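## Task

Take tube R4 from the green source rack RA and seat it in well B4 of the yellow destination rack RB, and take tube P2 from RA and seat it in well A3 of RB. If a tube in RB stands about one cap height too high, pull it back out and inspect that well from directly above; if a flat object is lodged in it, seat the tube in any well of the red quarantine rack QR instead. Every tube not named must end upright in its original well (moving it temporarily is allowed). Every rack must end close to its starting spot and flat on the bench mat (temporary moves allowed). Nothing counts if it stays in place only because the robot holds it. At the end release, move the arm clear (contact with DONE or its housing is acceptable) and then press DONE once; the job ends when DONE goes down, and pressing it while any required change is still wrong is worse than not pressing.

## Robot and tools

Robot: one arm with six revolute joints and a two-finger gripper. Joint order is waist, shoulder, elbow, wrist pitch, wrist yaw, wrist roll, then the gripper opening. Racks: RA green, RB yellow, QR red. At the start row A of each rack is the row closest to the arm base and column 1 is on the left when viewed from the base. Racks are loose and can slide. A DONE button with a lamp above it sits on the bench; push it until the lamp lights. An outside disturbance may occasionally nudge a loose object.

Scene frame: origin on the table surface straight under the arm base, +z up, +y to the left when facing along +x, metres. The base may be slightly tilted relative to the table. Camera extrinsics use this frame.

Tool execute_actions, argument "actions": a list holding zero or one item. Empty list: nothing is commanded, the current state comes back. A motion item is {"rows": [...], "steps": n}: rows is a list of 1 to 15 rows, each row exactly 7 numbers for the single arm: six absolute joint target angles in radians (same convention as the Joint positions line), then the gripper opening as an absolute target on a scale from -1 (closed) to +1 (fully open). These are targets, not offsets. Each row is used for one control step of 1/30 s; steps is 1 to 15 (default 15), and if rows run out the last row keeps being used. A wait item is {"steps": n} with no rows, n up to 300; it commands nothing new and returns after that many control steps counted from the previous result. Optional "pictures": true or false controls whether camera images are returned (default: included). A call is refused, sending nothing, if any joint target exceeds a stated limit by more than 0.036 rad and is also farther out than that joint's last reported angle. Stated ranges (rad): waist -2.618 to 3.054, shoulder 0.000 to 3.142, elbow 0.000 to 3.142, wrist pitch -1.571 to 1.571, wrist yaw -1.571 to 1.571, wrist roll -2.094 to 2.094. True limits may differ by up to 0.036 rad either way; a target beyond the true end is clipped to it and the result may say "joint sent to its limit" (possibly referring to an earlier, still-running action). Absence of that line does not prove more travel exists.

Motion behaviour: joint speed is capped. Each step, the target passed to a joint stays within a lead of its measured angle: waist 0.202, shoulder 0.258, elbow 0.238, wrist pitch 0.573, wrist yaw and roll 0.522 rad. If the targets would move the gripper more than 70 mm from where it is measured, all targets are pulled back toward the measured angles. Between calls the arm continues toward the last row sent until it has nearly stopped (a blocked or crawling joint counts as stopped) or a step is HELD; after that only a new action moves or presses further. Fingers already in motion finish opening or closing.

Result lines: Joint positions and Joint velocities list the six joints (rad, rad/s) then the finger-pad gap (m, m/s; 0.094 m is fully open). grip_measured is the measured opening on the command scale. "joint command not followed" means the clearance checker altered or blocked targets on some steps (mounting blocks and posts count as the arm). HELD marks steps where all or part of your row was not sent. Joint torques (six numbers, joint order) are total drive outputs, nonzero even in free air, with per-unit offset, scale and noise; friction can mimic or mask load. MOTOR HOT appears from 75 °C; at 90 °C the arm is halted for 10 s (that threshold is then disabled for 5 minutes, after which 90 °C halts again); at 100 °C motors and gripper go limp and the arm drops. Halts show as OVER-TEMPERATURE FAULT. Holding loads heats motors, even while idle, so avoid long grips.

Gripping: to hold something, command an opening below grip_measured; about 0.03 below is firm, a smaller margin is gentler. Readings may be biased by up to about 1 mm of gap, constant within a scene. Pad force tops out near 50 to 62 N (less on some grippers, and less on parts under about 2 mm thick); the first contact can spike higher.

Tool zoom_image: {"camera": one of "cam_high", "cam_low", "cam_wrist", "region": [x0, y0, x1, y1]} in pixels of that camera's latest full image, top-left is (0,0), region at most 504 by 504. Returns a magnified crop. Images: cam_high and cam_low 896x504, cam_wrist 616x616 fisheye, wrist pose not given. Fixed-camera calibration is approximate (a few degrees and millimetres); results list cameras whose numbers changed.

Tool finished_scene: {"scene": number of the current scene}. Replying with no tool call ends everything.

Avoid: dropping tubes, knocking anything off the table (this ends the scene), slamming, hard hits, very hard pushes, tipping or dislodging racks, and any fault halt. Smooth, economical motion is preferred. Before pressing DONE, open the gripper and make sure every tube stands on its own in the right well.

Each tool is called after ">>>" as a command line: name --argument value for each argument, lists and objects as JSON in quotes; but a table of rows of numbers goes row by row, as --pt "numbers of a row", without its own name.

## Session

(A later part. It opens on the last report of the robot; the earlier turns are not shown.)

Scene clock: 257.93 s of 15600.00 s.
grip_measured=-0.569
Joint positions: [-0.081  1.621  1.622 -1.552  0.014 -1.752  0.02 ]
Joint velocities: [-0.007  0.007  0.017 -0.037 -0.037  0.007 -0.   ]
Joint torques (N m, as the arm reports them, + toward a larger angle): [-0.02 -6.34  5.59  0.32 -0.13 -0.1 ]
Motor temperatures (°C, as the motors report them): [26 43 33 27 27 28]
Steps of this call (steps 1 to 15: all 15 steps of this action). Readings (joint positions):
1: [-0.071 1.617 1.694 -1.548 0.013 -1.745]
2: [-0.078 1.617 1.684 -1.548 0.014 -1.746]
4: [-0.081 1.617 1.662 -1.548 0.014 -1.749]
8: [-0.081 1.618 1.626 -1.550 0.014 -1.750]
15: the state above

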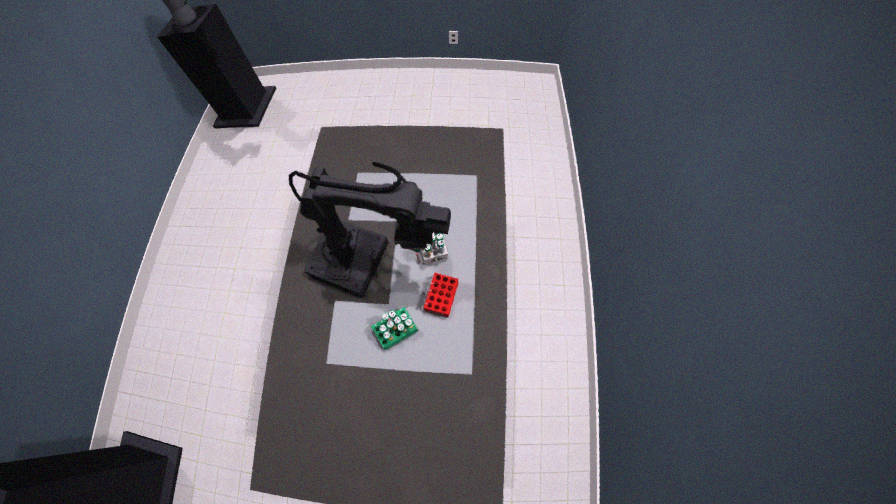

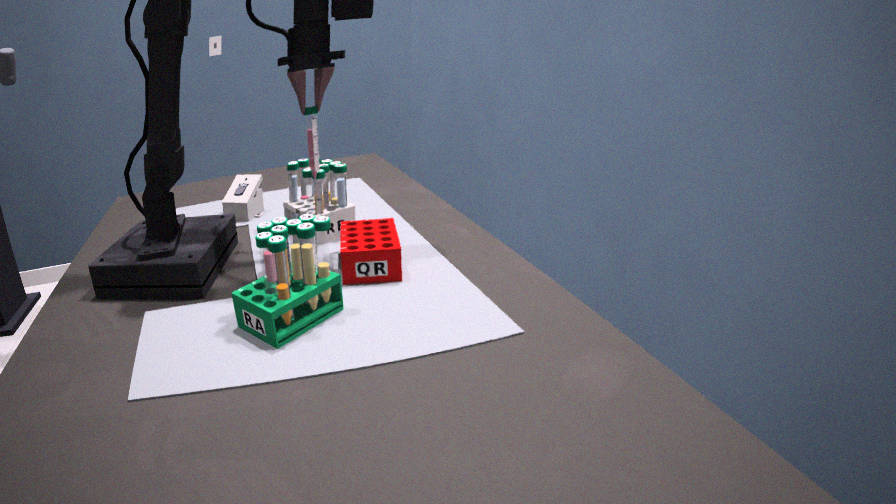

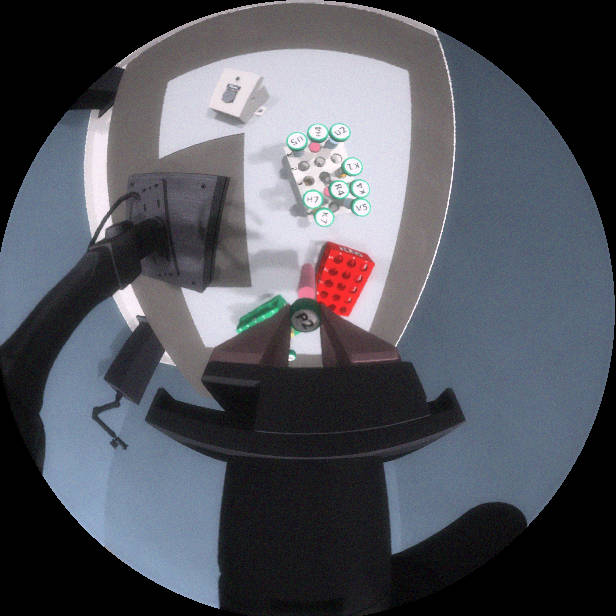

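>>> execute_actions --actions '[{"rows":[[-0.085,1.61,1.61,-1.52,0,-1.76,-0.595],[-0.09,1.605,1.595,-1.5,0,-1.76,-0.595],[-0.095,1.6,1.58,-1.48,0,-1.76,-0.595],[-0.1,1.595,1.56,-1.46,0,-1.76,-0.595],[-0.1,1.59,1.54,-1.44,0,-1.76,-0.595],[-0.1,1.585,1.52,-1.42,0,-1.76,-0.595],[-0.1,1.585,1.5,-1.4,0,-1.76,-0.595],[-0.1,1.58,1.48,-1.38,0,-1.76,-0.595],[-0.1,1.58,1.46,-1.36,0,-1.76,-0.595],[-0.1,1.58,1.44,-1.345,0,-1.76,-0.595],[-0.1,1.58,1.42,-1.33,0,-1.76,-0.595],[-0.1,1.58,1.41,-1.33,0,-1.76,-0.595],[-0.1,1.58,1.4,-1.33,0,-1.76,-0.595],[-0.1,1.58,1.39,-1.33,0,-1.76,-0.595]],"steps":15}]' --pictures false

>>> execute_actions --actions '[{"steps":12}]'

>>> zoom_image --camera "cam_wrist" --region '[280,135,350,205]'

>>> zoom_image --camera "cam_wrist" --region '[260,200,420,350]'

Scene clock: 265.27 s of 15600.00 s.
grip_measured=-0.569
Joint positions: [-0.093  1.615  1.399 -1.371  0.013 -1.752  0.02 ]
Joint velocities: [ 0.002 -0.007 -0.247  0.154 -0.051  0.066  0.   ]
Joint torques (N m, as the arm reports them, + toward a larger angle): [-0.85 -9.29  6.33  0.56 -0.12 -0.08]
Motor temperatures (°C, as the motors report them): [26 43 33 27 27 28]
Steps of this call (steps 1 to 15: the robot went on to your last target; steps 16 to 90: nothing new was sent; then 3.83 s passed at rest; steps 91 to 105: all 15 steps of this action). Readings (joint positions):
91: [-0.081 1.621 1.621 -1.550 0.014 -1.752]
92: [-0.081 1.621 1.617 -1.544 0.014 -1.752]
94: [-0.083 1.621 1.597 -1.522 0.013 -1.752]
98: [-0.092 1.621 1.518 -1.460 0.013 -1.752]
105: the state above

Scene clock: 265.67 s of 15600.00 s.
grip_measured=-0.569
Joint positions: [-0.093  1.615  1.39  -1.344  0.013 -1.752  0.02 ]
Joint velocities: [-0.012  0.007 -0.022 -0.007 -0.066 -0.125  0.   ]
Joint torques (N m, as the arm reports them, + toward a larger angle): [-0.81 -9.24  5.89  0.54 -0.13 -0.09]
Motor temperatures (°C, as the motors report them): [26 43 33 27 27 28]
Steps of this call (steps 1 to 12: the robot went on to your last target). Readings (joint positions):
1: [-0.093 1.615 1.393 -1.367 0.013 -1.752]
2: [-0.093 1.615 1.390 -1.364 0.013 -1.752]
4: [-0.093 1.615 1.390 -1.357 0.013 -1.752]
8: [-0.093 1.615 1.390 -1.348 0.013 -1.752]
12: the state above

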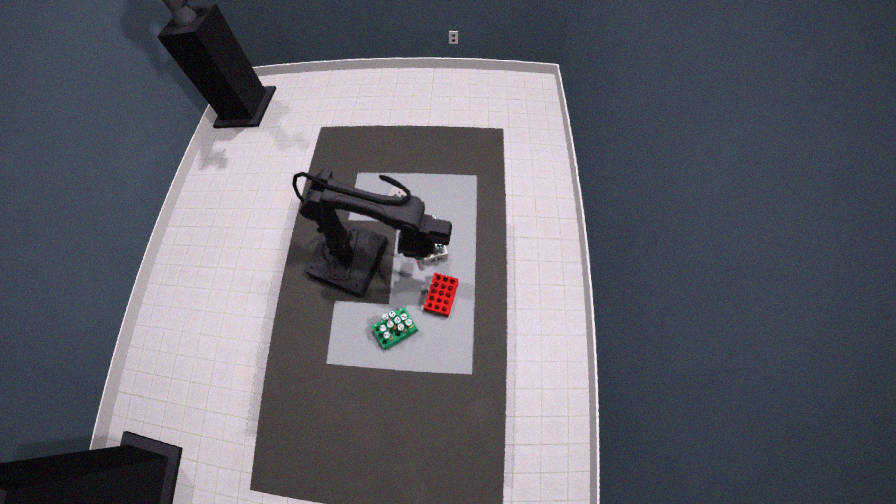

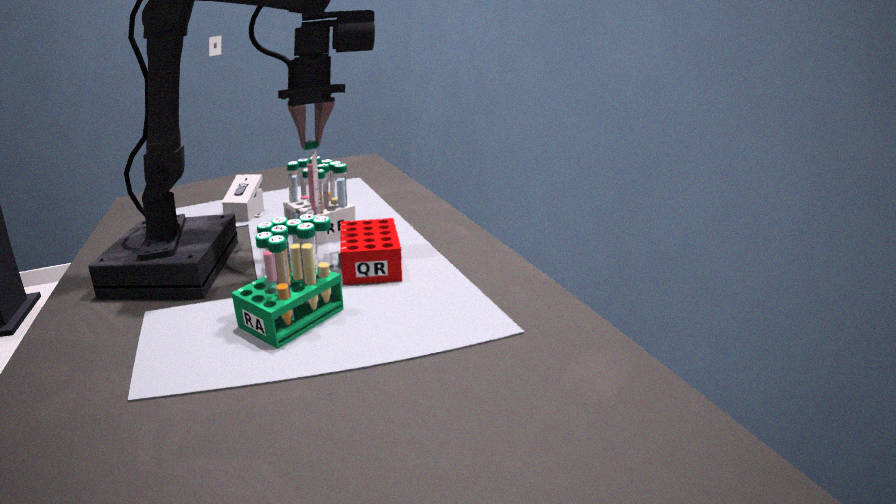

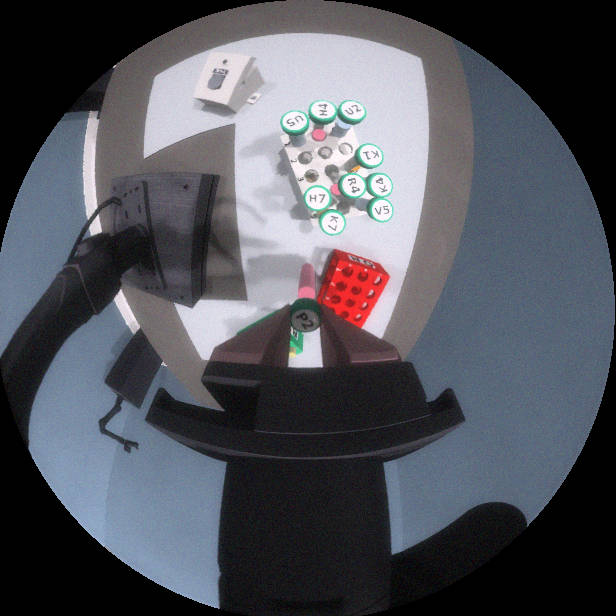

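Region (280, 135, 350, 205) of cam_wrist's 616x616 image, scaled by 7.200, with more detail than that image has.

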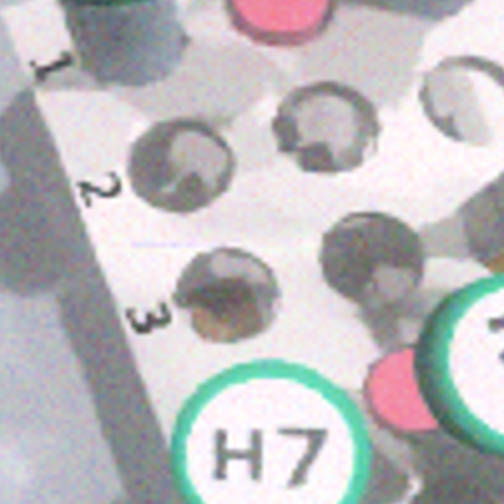

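Region (260, 200, 420, 350) of cam_wrist's 616x616 image, scaled by 3.150, with more detail than that image has; it fills the top 472 rows of this view, and the rest is white.

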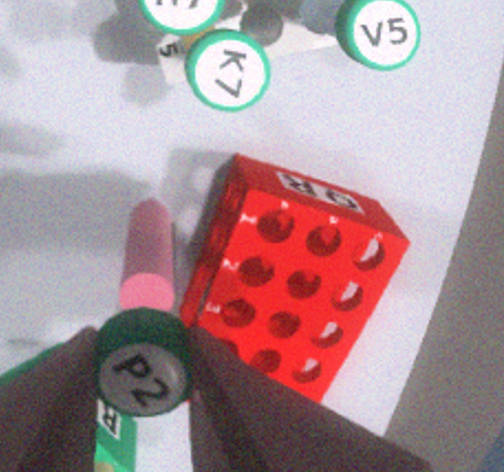

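>>> execute_actions --actions '[{"rows":[[-0.102,1.6,1.43,-1.34,0,-1.76,-0.595],[-0.106,1.615,1.445,-1.345,0,-1.76,-0.595],[-0.11,1.63,1.46,-1.35,0,-1.76,-0.595],[-0.115,1.645,1.476,-1.35,0,-1.76,-0.595],[-0.12,1.66,1.492,-1.355,0,-1.76,-0.595],[-0.125,1.675,1.508,-1.355,0,-1.76,-0.595],[-0.13,1.69,1.524,-1.36,0,-1.76,-0.595],[-0.135,1.705,1.54,-1.36,0,-1.76,-0.595],[-0.14,1.72,1.556,-1.365,0,-1.76,-0.595],[-0.145,1.735,1.572,-1.365,0,-1.76,-0.595],[-0.15,1.75,1.588,-1.37,0,-1.76,-0.595],[-0.155,1.765,1.604,-1.37,0,-1.76,-0.595],[-0.158,1.778,1.616,-1.37,0,-1.76,-0.595],[-0.16,1.788,1.624,-1.37,0,-1.76,-0.595],[-0.16,1.795,1.626,-1.37,0,-1.76,-0.595]]}]' --pictures false

>>> execute_actions --actions '[{"steps":15}]'

>>> zoom_image --camera "cam_wrist" --region '[250,210,360,320]'

>>> zoom_image --camera "cam_low" --region '[300,120,440,260]'

Scene clock: 278.60 s of 15600.00 s.
grip_measured=-0.569
Joint positions: [-0.151  1.782  1.584 -1.348  0.013 -1.752  0.02 ]
Joint velocities: [-0.09   0.33   0.222 -0.007  0.007  0.095 -0.   ]
Joint torques (N m, as the arm reports them, + toward a larger angle): [-0.54 -8.55  8.23  0.31 -0.12 -0.08]
Motor temperatures (°C, as the motors report them): [26 45 33 27 27 28]
Steps of this call (steps 1 to 30: the robot went on to your last target; steps 31 to 90: nothing new was sent; then 9.43 s passed at rest; steps 91 to 105: all 15 steps of this action). Readings (joint positions):
91: [-0.093 1.615 1.390 -1.343 0.013 -1.752]
92: [-0.093 1.616 1.393 -1.344 0.013 -1.752]
94: [-0.098 1.624 1.415 -1.346 0.013 -1.752]
98: [-0.117 1.672 1.486 -1.347 0.013 -1.752]
105: the state above

Scene clock: 279.10 s of 15600.00 s.
grip_measured=-0.569
Joint positions: [-0.154  1.803  1.591 -1.348  0.013 -1.752  0.02 ]
Joint velocities: [ 0.012 -0.017  0.002  0.007 -0.022 -0.051 -0.   ]
Joint torques (N m, as the arm reports them, + toward a larger angle): [-0.68 -8.69  8.8   0.28 -0.11 -0.09]
Motor temperatures (°C, as the motors report them): [26 45 33 27 27 28]
Steps of this call (steps 1 to 15: the robot went on to your last target). Readings (joint positions):
1: [-0.153 1.791 1.590 -1.348 0.013 -1.752]
2: [-0.154 1.798 1.591 -1.348 0.013 -1.752]
4: [-0.154 1.803 1.591 -1.348 0.013 -1.752]
8: [-0.154 1.803 1.591 -1.348 0.013 -1.752]
15: the state above

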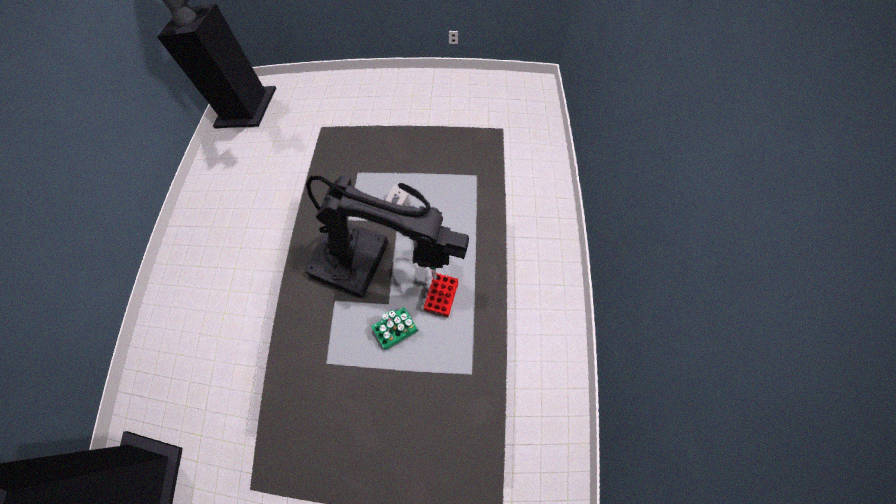

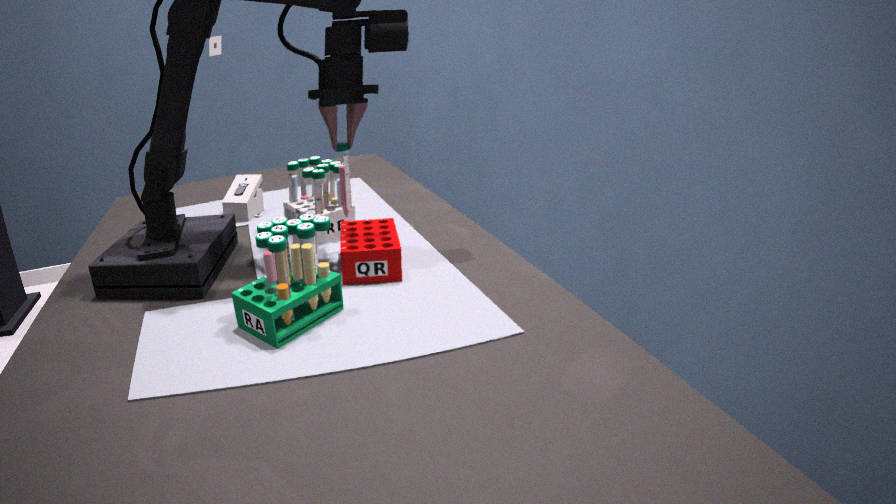

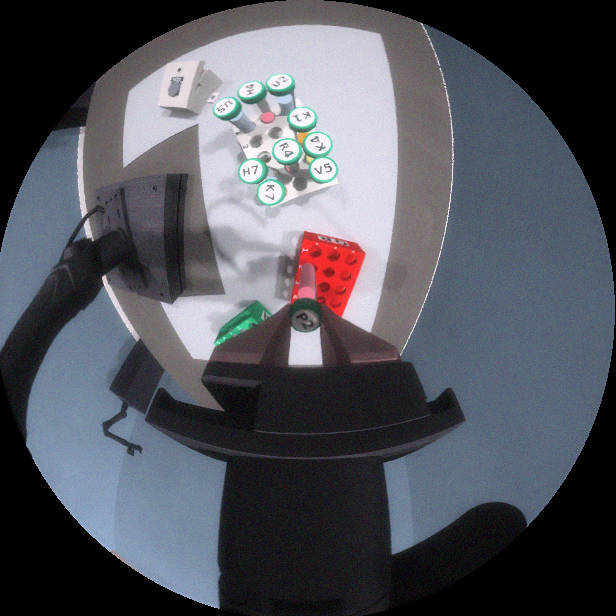

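Region (250, 210, 360, 320) of cam_wrist's 616x616 image, scaled by 4.582, with more detail than that image has.

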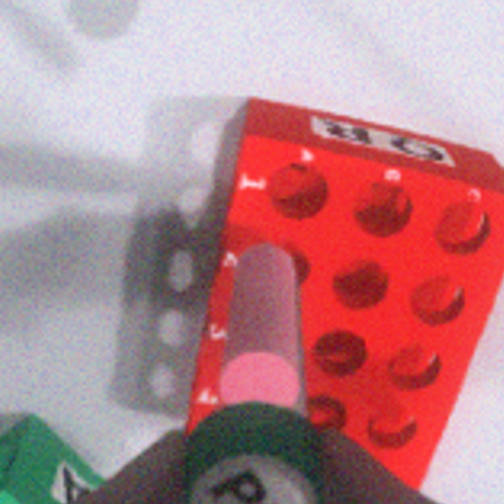

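Region (300, 120, 440, 260) of cam_low's 896x504 image, scaled by 3.600, with more detail than that image has.

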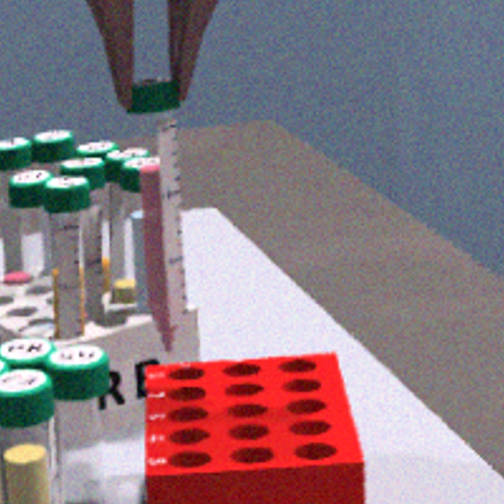

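>>> execute_actions --actions '[{"rows":[[-0.163,1.797,1.61,-1.35,0,-1.76,-0.595],[-0.167,1.8,1.6,-1.34,0,-1.76,-0.595],[-0.171,1.803,1.595,-1.33,0,-1.76,-0.595],[-0.175,1.806,1.59,-1.32,0,-1.76,-0.595],[-0.178,1.809,1.586,-1.315,0,-1.76,-0.595],[-0.18,1.812,1.583,-1.31,0,-1.76,-0.595],[-0.18,1.814,1.58,-1.305,0,-1.76,-0.595],[-0.18,1.816,1.577,-1.3,0,-1.76,-0.595],[-0.18,1.816,1.574,-1.297,0,-1.76,-0.595]],"steps":15}]' --pictures false

>>> execute_actions --actions '[{"steps":15}]'

>>> zoom_image --camera "cam_wrist" --region '[250,210,360,320]'

>>> zoom_image --camera "cam_low" --region '[300,120,440,260]'

Scene clock: 286.30 s of 15600.00 s.
grip_measured=-0.569
Joint positions: [-0.174  1.82   1.576 -1.315  0.013 -1.752  0.02 ]
Joint velocities: [ 0.002 -0.002 -0.017  0.037 -0.037 -0.007 -0.   ]
Joint torques (N m, as the arm reports them, + toward a larger angle): [-0.75 -8.58  5.77  0.57 -0.12 -0.08]
Motor temperatures (°C, as the motors report them): [26 45 33 27 27 28]
Steps of this call (steps 1 to 15: the robot went on to your last target; steps 16 to 90: nothing new was sent; then 3.70 s passed at rest; steps 91 to 105: all 15 steps of this action). Readings (joint positions):
91: [-0.154 1.803 1.591 -1.348 0.013 -1.752]
92: [-0.155 1.803 1.591 -1.348 0.013 -1.752]
94: [-0.158 1.803 1.591 -1.346 0.013 -1.752]
98: [-0.171 1.808 1.591 -1.333 0.013 -1.752]
105: the state above

Scene clock: 286.80 s of 15600.00 s.
grip_measured=-0.569
Joint positions: [-0.174  1.82   1.576 -1.31   0.013 -1.752  0.02 ]
Joint velocities: [-0.007  0.002  0.012  0.007 -0.022 -0.022 -0.001]
Joint torques (N m, as the arm reports them, + toward a larger angle): [-0.72 -8.59  5.79  0.58 -0.12 -0.09]
Motor temperatures (°C, as the motors report them): [26 45 33 27 27 28]
Steps of this call (steps 1 to 15: the robot went on to your last target). Readings (joint positions):
1: [-0.174 1.820 1.576 -1.314 0.013 -1.752]
2: [-0.174 1.820 1.576 -1.313 0.013 -1.752]
4: [-0.174 1.820 1.576 -1.312 0.013 -1.752]
8: [-0.174 1.820 1.576 -1.311 0.013 -1.752]
15: the state above
The arm was judged still, so your last target was given up. Only a new action makes it travel on or press farther. Fingers that are still opening or closing keep moving.

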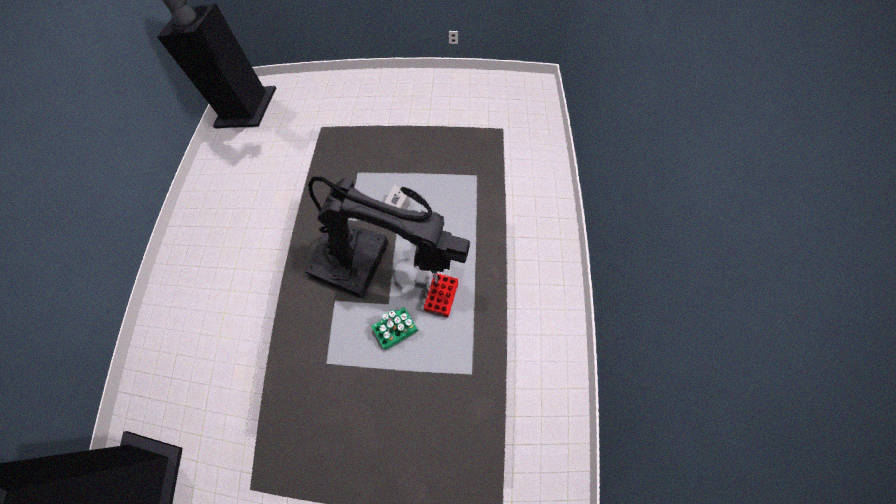

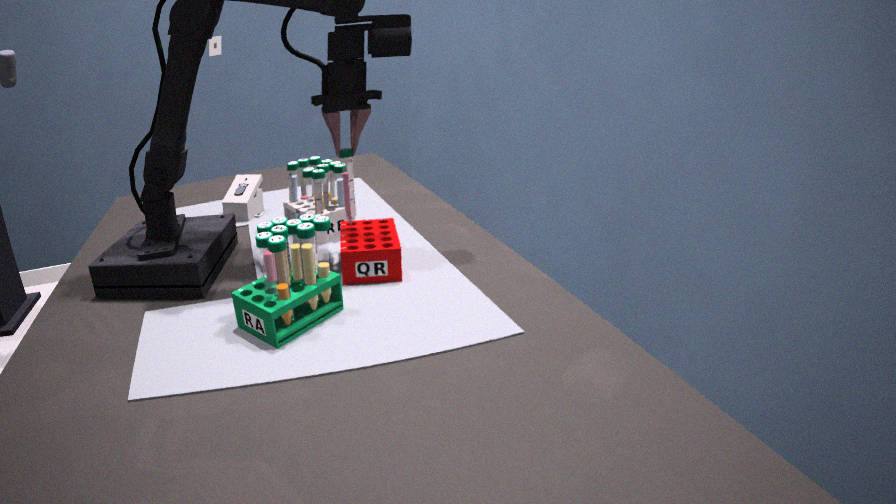

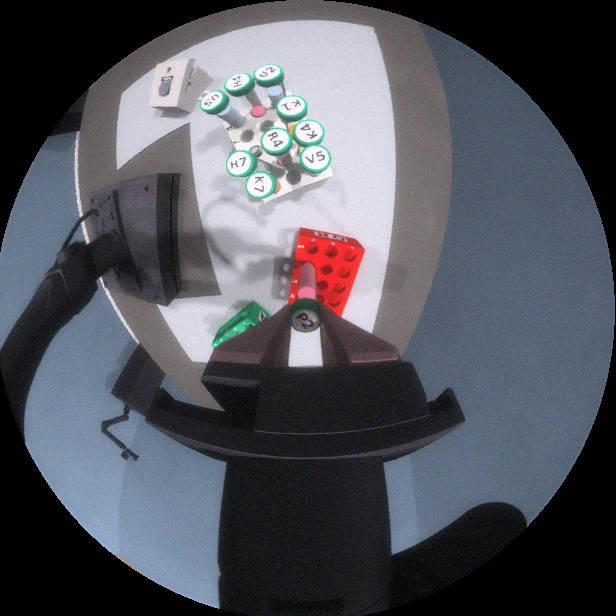

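Region (250, 210, 360, 320) of cam_wrist's 616x616 image, scaled by 4.582, with more detail than that image has.

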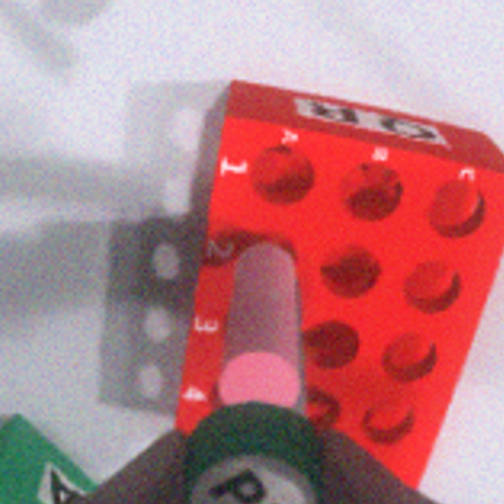

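Region (300, 120, 440, 260) of cam_low's 896x504 image, scaled by 3.600, with more detail than that image has.

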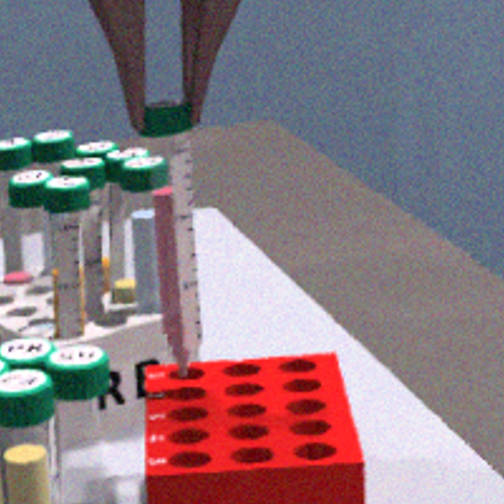

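>>> execute_actions --actions '[{"rows":[[-0.18,1.817,1.572,-1.293,0,-1.76,-0.595],[-0.18,1.819,1.568,-1.288,0,-1.76,-0.595],[-0.18,1.82,1.564,-1.283,0,-1.76,-0.595],[-0.18,1.822,1.56,-1.278,0,-1.76,-0.595],[-0.18,1.823,1.555,-1.273,0,-1.76,-0.595],[-0.18,1.825,1.55,-1.268,0,-1.76,-0.595],[-0.18,1.827,1.546,-1.263,0,-1.76,-0.595],[-0.18,1.829,1.541,-1.258,0,-1.76,-0.595],[-0.18,1.831,1.537,-1.252,0,-1.76,-0.595],[-0.18,1.833,1.532,-1.246,0,-1.76,-0.595],[-0.18,1.835,1.528,-1.24,0,-1.76,-0.595],[-0.18,1.837,1.523,-1.234,0,-1.76,-0.595],[-0.18,1.839,1.519,-1.229,0,-1.76,-0.595],[-0.18,1.841,1.514,-1.224,0,-1.76,-0.595],[-0.18,1.843,1.51,-1.22,0,-1.76,-0.595]]}]' --pictures false

>>> execute_actions --actions '[{"steps":12}]'

>>> zoom_image --camera "cam_low" --region '[300,120,440,260]'

Scene clock: 298.33 s of 15600.00 s.
grip_measured=-0.569
Joint positions: [-0.174  1.84   1.523 -1.25   0.015 -1.752  0.02 ]
Joint velocities: [-0.012  0.066 -0.12   0.154 -0.007  0.007  0.   ]
Joint torques (N m, as the arm reports them, + toward a larger angle): [-0.59 -8.38  5.51  0.43 -0.19 -0.09]
Motor temperatures (°C, as the motors report them): [26 45 33 27 27 28]
Steps of this call (steps 1 to 90: nothing new was sent; then 8.03 s passed at rest; steps 91 to 105: all 15 steps of this action). Readings (joint positions):
91: [-0.174 1.820 1.576 -1.310 0.013 -1.752]
92: [-0.174 1.820 1.576 -1.309 0.013 -1.752]
94: [-0.174 1.820 1.574 -1.304 0.013 -1.752]
98: [-0.174 1.821 1.555 -1.288 0.013 -1.752]
105: the state above

Scene clock: 298.73 s of 15600.00 s.
grip_measured=-0.569
Joint positions: [-0.174  1.845  1.515 -1.236  0.019 -1.752  0.02 ]
Joint velocities: [ 0.017 -0.002 -0.002  0.022  0.007  0.037  0.   ]
Joint torques (N m, as the arm reports them, + toward a larger angle): [-0.7  -8.6   5.46  0.56 -0.18 -0.1 ]
Motor temperatures (°C, as the motors report them): [26 45 33 27 27 28]
Steps of this call (steps 1 to 12: the robot went on to your last target). Readings (joint positions):
1: [-0.174 1.842 1.519 -1.244 0.016 -1.752]
2: [-0.174 1.844 1.517 -1.241 0.017 -1.752]
4: [-0.174 1.845 1.515 -1.236 0.019 -1.752]
8: [-0.174 1.845 1.515 -1.236 0.019 -1.752]
12: the state above

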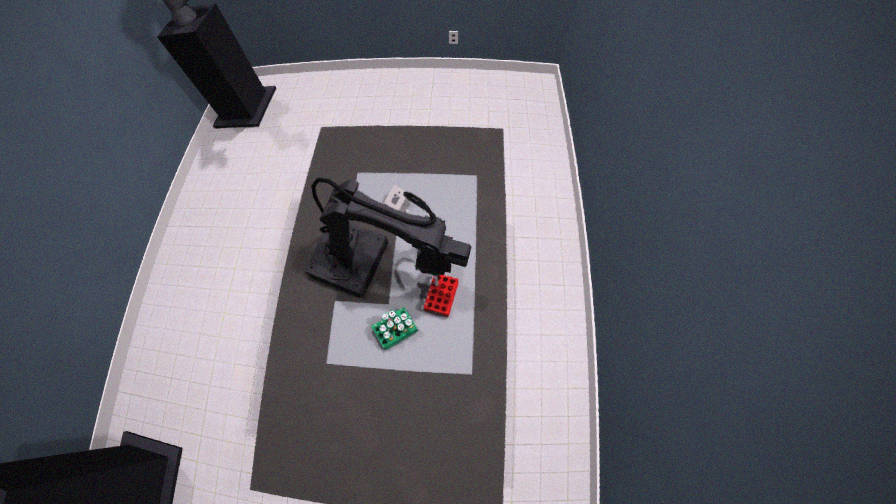

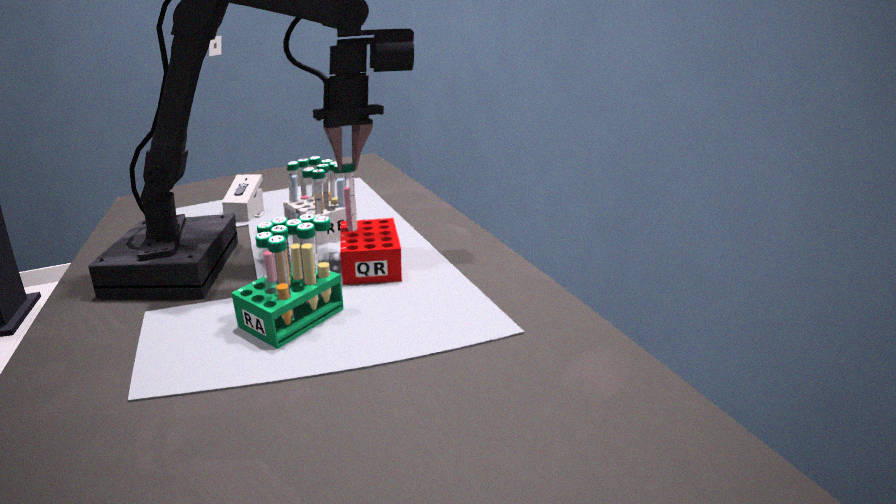

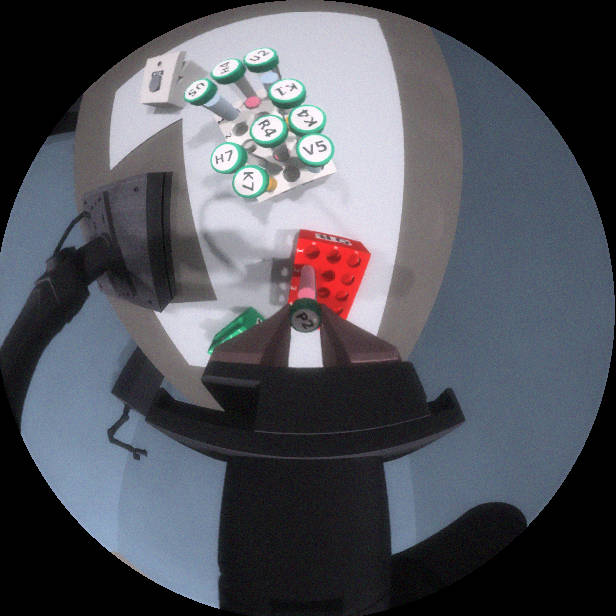

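Region (300, 120, 440, 260) of cam_low's 896x504 image, scaled by 3.600, with more detail than that image has.

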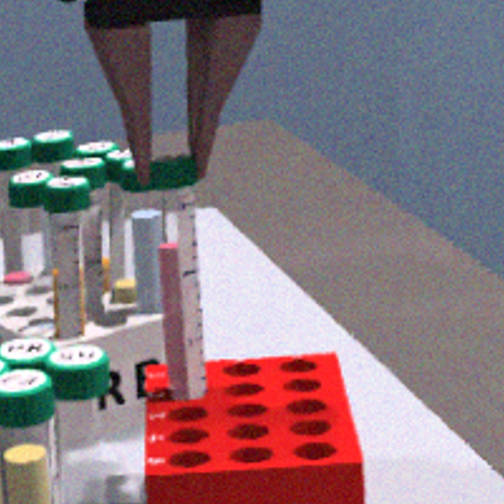

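>>> execute_actions --actions '[{"rows":[[-0.176,1.844,1.506,-1.216,0,-1.76,-0.595],[-0.176,1.846,1.502,-1.211,0,-1.76,-0.595],[-0.176,1.847,1.498,-1.206,0,-1.76,-0.595],[-0.176,1.849,1.494,-1.201,0,-1.76,-0.595],[-0.176,1.85,1.49,-1.196,0,-1.76,-0.595],[-0.176,1.852,1.486,-1.191,0,-1.76,-0.595],[-0.176,1.853,1.482,-1.186,0,-1.76,-0.595],[-0.176,1.855,1.478,-1.181,0,-1.76,-0.595],[-0.176,1.856,1.474,-1.176,0,-1.76,-0.595],[-0.176,1.857,1.47,-1.171,0,-1.76,-0.595],[-0.176,1.858,1.466,-1.166,0,-1.76,-0.595],[-0.176,1.859,1.462,-1.161,0,-1.76,-0.595],[-0.176,1.86,1.458,-1.156,0,-1.76,-0.595],[-0.176,1.861,1.454,-1.151,0,-1.76,-0.595],[-0.176,1.862,1.45,-1.146,0,-1.76,-0.595]]}]' --pictures false

>>> execute_actions --actions '[{"rows":[[-0.176,1.862,1.448,-1.143,0,-1.76,-0.595],[-0.176,1.862,1.448,-1.143,0,-1.76,-0.595],[-0.176,1.862,1.448,-1.143,0,-1.76,-0.595],[-0.176,1.862,1.448,-1.143,0,-1.76,-0.595],[-0.176,1.862,1.448,-1.143,0,-1.76,-0.595],[-0.176,1.862,1.448,-1.143,0,-1.76,-0.58],[-0.176,1.862,1.448,-1.143,0,-1.76,-0.57],[-0.176,1.862,1.448,-1.143,0,-1.76,-0.56],[-0.176,1.862,1.448,-1.143,0,-1.76,-0.55],[-0.176,1.862,1.448,-1.143,0,-1.76,-0.53],[-0.176,1.862,1.448,-1.143,0,-1.76,-0.5],[-0.176,1.862,1.448,-1.143,0,-1.76,-0.46],[-0.176,1.862,1.448,-1.143,0,-1.76,-0.4],[-0.176,1.862,1.448,-1.143,0,-1.76,-0.35],[-0.176,1.862,1.448,-1.143,0,-1.76,-0.3]]}]' --pictures false

>>> execute_actions --actions '[{"steps":8}]'

>>> zoom_image --camera "cam_low" --region '[300,120,440,260]'

Scene clock: 308.33 s of 15600.00 s.
grip_measured=-0.569
Joint positions: [-0.174  1.86   1.463 -1.172  0.024 -1.752  0.02 ]
Joint velocities: [-0.012  0.032 -0.129  0.11   0.007  0.037 -0.   ]
Joint torques (N m, as the arm reports them, + toward a larger angle): [-0.25 -8.47  5.4   0.46 -0.26 -0.08]
Motor temperatures (°C, as the motors report them): [26 45 33 27 27 28]
Steps of this call (steps 1 to 30: the robot went on to your last target; steps 31 to 90: nothing new was sent; then 6.10 s passed at rest; steps 91 to 105: all 15 steps of this action). Readings (joint positions):
91: [-0.174 1.845 1.515 -1.236 0.019 -1.752]
92: [-0.174 1.845 1.515 -1.235 0.019 -1.752]
94: [-0.174 1.845 1.510 -1.230 0.019 -1.752]
98: [-0.174 1.846 1.491 -1.210 0.021 -1.752]
105: the state above

Scene clock: 308.83 s of 15600.00 s.
grip_measured=-0.324
Joint positions: [-0.174  1.863  1.456 -1.158  0.02  -1.752  0.032]
Joint velocities: [ 0.022  0.002 -0.012 -0.037 -0.037  0.022  0.045]
Joint torques (N m, as the arm reports them, + toward a larger angle): [-0.28 -8.53  5.18  0.54 -0.16 -0.09]
Motor temperatures (°C, as the motors report them): [26 46 33 27 27 28]
Steps of this call (steps 1 to 15: all 15 steps of this action). Readings (joint positions):
1: [-0.174 1.861 1.459 -1.167 0.025 -1.752]
2: [-0.174 1.862 1.457 -1.164 0.025 -1.752]
4: [-0.174 1.862 1.456 -1.162 0.026 -1.752]
8: [-0.174 1.863 1.456 -1.160 0.026 -1.752]
15: the state above

Scene clock: 309.10 s of 15600.00 s.
grip_measured=-0.302
Joint positions: [-0.174  1.863  1.456 -1.156  0.017 -1.752  0.033]
Joint velocities: [-0.012  0.002 -0.002  0.022  0.037 -0.022 -0.001]
Joint torques (N m, as the arm reports them, + toward a larger angle): [-0.32 -8.53  5.18  0.54 -0.15 -0.08]
Motor temperatures (°C, as the motors report them): [26 46 33 27 27 28]
Steps of this call (steps 1 to 8: the robot went on to your last target). Readings (joint positions):
1: [-0.174 1.863 1.456 -1.157 0.020 -1.752]
2: [-0.174 1.863 1.456 -1.157 0.019 -1.752]
4: [-0.174 1.863 1.456 -1.157 0.018 -1.752]
8: the state above

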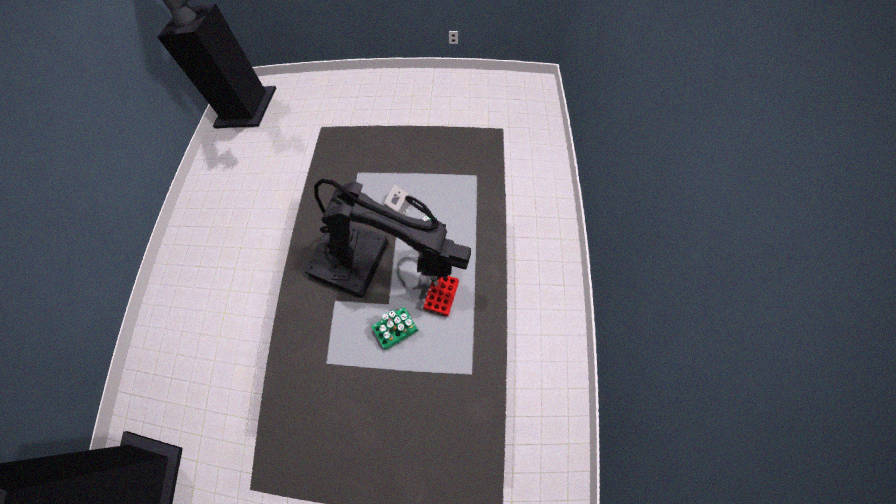

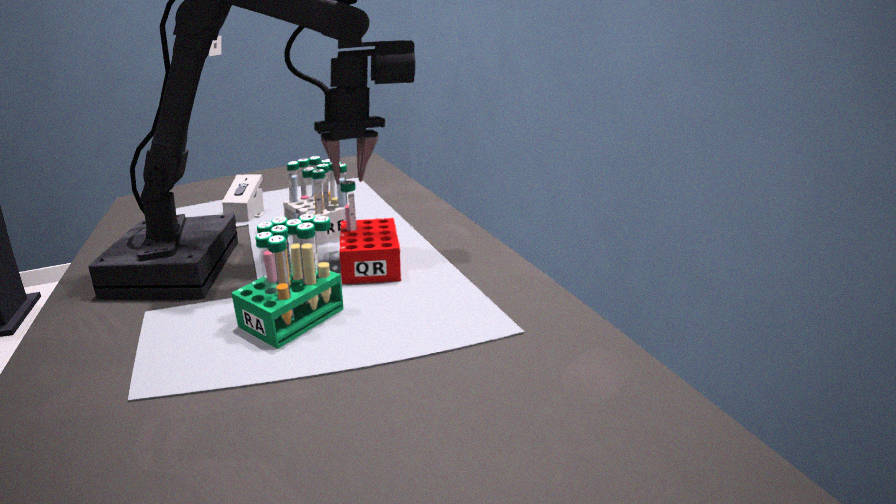

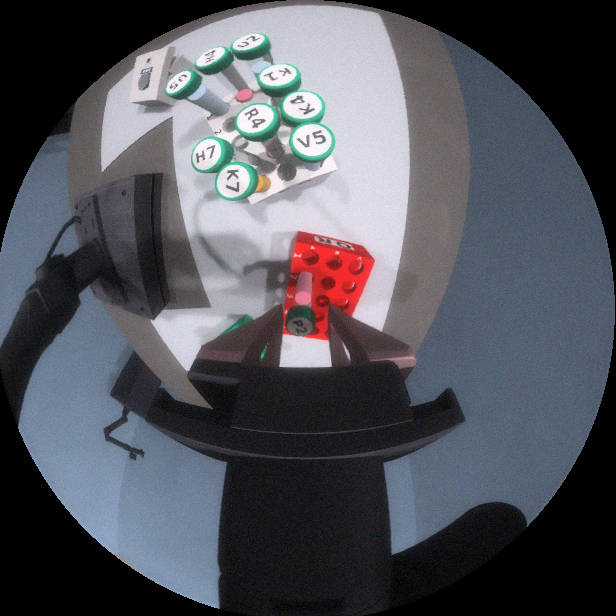

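Region (300, 120, 440, 260) of cam_low's 896x504 image, scaled by 3.600, with more detail than that image has.

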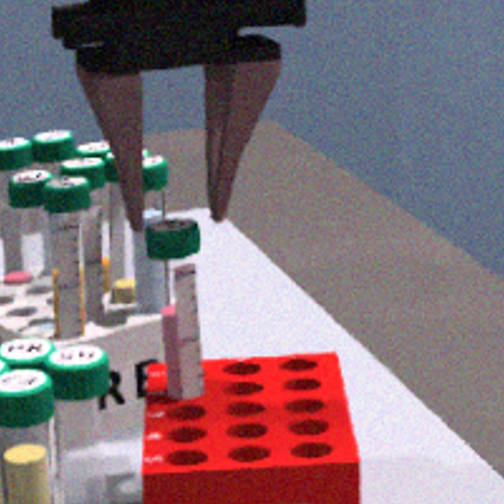

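>>> execute_actions --actions '[{"rows":[[-0.176,1.85,1.48,-1.16,0,-1.76,-0.3],[-0.176,1.83,1.495,-1.18,0,-1.76,-0.3],[-0.176,1.815,1.505,-1.2,0,-1.76,-0.3],[-0.176,1.8,1.515,-1.22,0,-1.76,-0.3],[-0.176,1.785,1.52,-1.24,0,-1.75,-0.3],[-0.176,1.77,1.52,-1.26,0,-1.72,-0.3],[-0.176,1.75,1.515,-1.275,0,-1.68,-0.3],[-0.17,1.73,1.505,-1.29,0,-1.63,-0.35],[-0.16,1.71,1.49,-1.3,0,-1.57,-0.4],[-0.14,1.69,1.475,-1.31,0,-1.5,-0.5],[-0.11,1.67,1.46,-1.315,0,-1.43,-0.6],[-0.075,1.65,1.44,-1.32,0,-1.36,-0.7],[-0.035,1.63,1.42,-1.32,0,-1.29,-0.8],[0.01,1.61,1.4,-1.32,0,-1.22,-0.9],[0.055,1.59,1.38,-1.32,0,-1.15,-1]]}]' --pictures false

>>> execute_actions --actions '[{"rows":[[0.105,1.58,1.365,-1.32,0,-1.07,-1],[0.16,1.575,1.355,-1.32,0,-0.99,-1],[0.215,1.572,1.35,-1.32,0,-0.91,-1],[0.27,1.572,1.345,-1.32,0,-0.83,-1],[0.325,1.572,1.345,-1.32,0,-0.75,-1],[0.38,1.572,1.345,-1.32,0,-0.67,-1],[0.435,1.572,1.345,-1.32,0,-0.59,-1],[0.49,1.572,1.345,-1.32,0,-0.51,-1],[0.545,1.572,1.345,-1.32,0,-0.43,-1],[0.6,1.572,1.345,-1.32,0,-0.35,-1],[0.655,1.572,1.345,-1.32,0,-0.27,-1],[0.705,1.572,1.345,-1.32,0,-0.19,-1],[0.745,1.572,1.345,-1.32,0,-0.11,-1],[0.775,1.572,1.345,-1.32,0,-0.04,-1],[0.795,1.572,1.345,-1.32,0,0.01,-1]]}]' --pictures false

>>> execute_actions --actions '[{"steps":20}]'

Scene clock: 316.63 s of 15600.00 s.
grip_measured=-0.947
Joint positions: [-0.038  1.642  1.427 -1.262  0.022 -1.405  0.002]
Joint velocities: [ 1.287 -0.603 -0.549 -0.125  0.007  1.678 -0.089]
Joint torques (N m, as the arm reports them, + toward a larger angle): [ 1.29 -7.98  4.96  0.26 -0.21  0.04]
Motor temperatures (°C, as the motors report them): [26 46 32 27 27 28]
Steps of this call (steps 1 to 15: the robot went on to your last target; steps 16 to 90: nothing new was sent; then 4.03 s passed at rest; steps 91 to 105: all 15 steps of this action). Readings (joint positions):
91: [-0.174 1.863 1.456 -1.156 0.017 -1.752]
92: [-0.174 1.863 1.456 -1.156 0.017 -1.752]
94: [-0.174 1.860 1.463 -1.165 0.017 -1.752]
98: [-0.174 1.810 1.477 -1.202 0.017 -1.720]
105: the state above

Scene clock: 317.13 s of 15600.00 s.
grip_measured=-0.990
Joint positions: [ 0.754  1.599  1.347 -1.293  0.003 -0.3    0.   ]
Joint velocities: [ 1.033 -0.022  0.012 -0.11  -0.125  2.044 -0.001]
Joint torques (N m, as the arm reports them, + toward a larger angle): [-2.19 -8.47  5.8   0.27  0.13  0.09]
Motor temperatures (°C, as the motors report them): [26 46 32 27 27 28]
Steps of this call (steps 1 to 15: all 15 steps of this action). Readings (joint positions):
1: [0.011 1.624 1.408 -1.267 0.021 -1.343]
2: [0.064 1.610 1.391 -1.274 0.020 -1.277]
4: [0.175 1.599 1.367 -1.285 0.017 -1.138]
8: [0.397 1.599 1.347 -1.292 0.013 -0.839]
15: the state above

Scene clock: 317.80 s of 15600.00 s.
grip_measured=-0.990
Joint positions: [ 0.802  1.599  1.347 -1.309 -0.005 -0.002  0.   ]
Joint velocities: [-0.012  0.002 -0.002 -0.007 -0.051 -0.022  0.   ]
Joint torques (N m, as the arm reports them, + toward a larger angle): [-0.74 -8.45  5.76  0.34  0.06  0.1 ]
Motor temperatures (°C, as the motors report them): [26 46 32 27 27 28]
Steps of this call (steps 1 to 20: the robot went on to your last target). Readings (joint positions):
1: [0.783 1.599 1.347 -1.295 -0.001 -0.240]
2: [0.799 1.599 1.347 -1.297 -0.005 -0.192]
4: [0.806 1.599 1.347 -1.302 -0.007 -0.123]
8: [0.802 1.599 1.347 -1.306 -0.005 -0.049]
20: the state above

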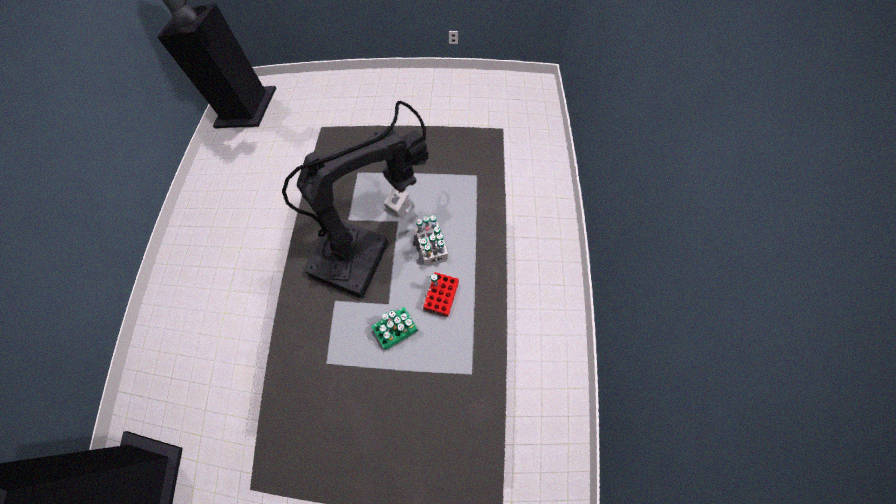

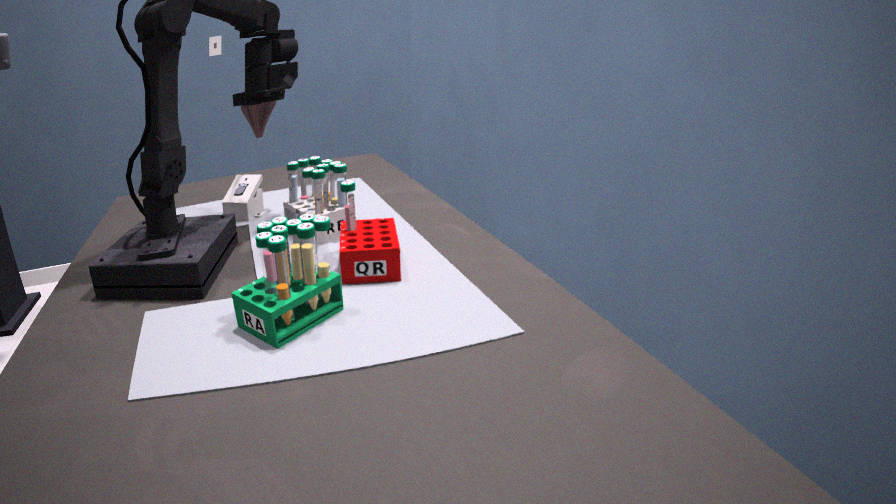

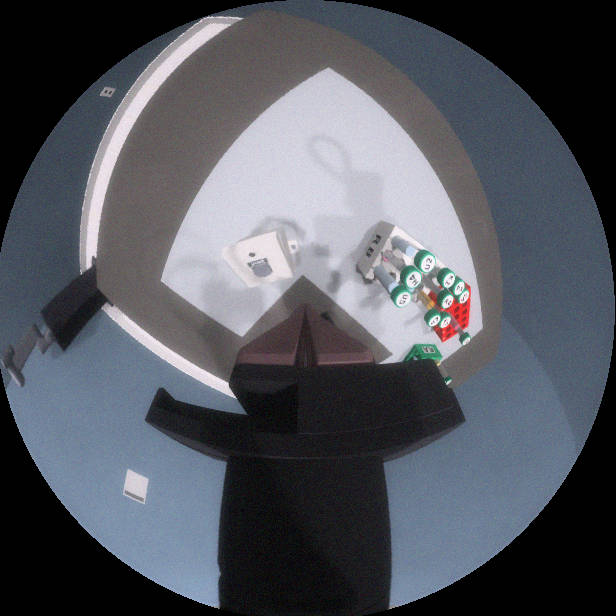

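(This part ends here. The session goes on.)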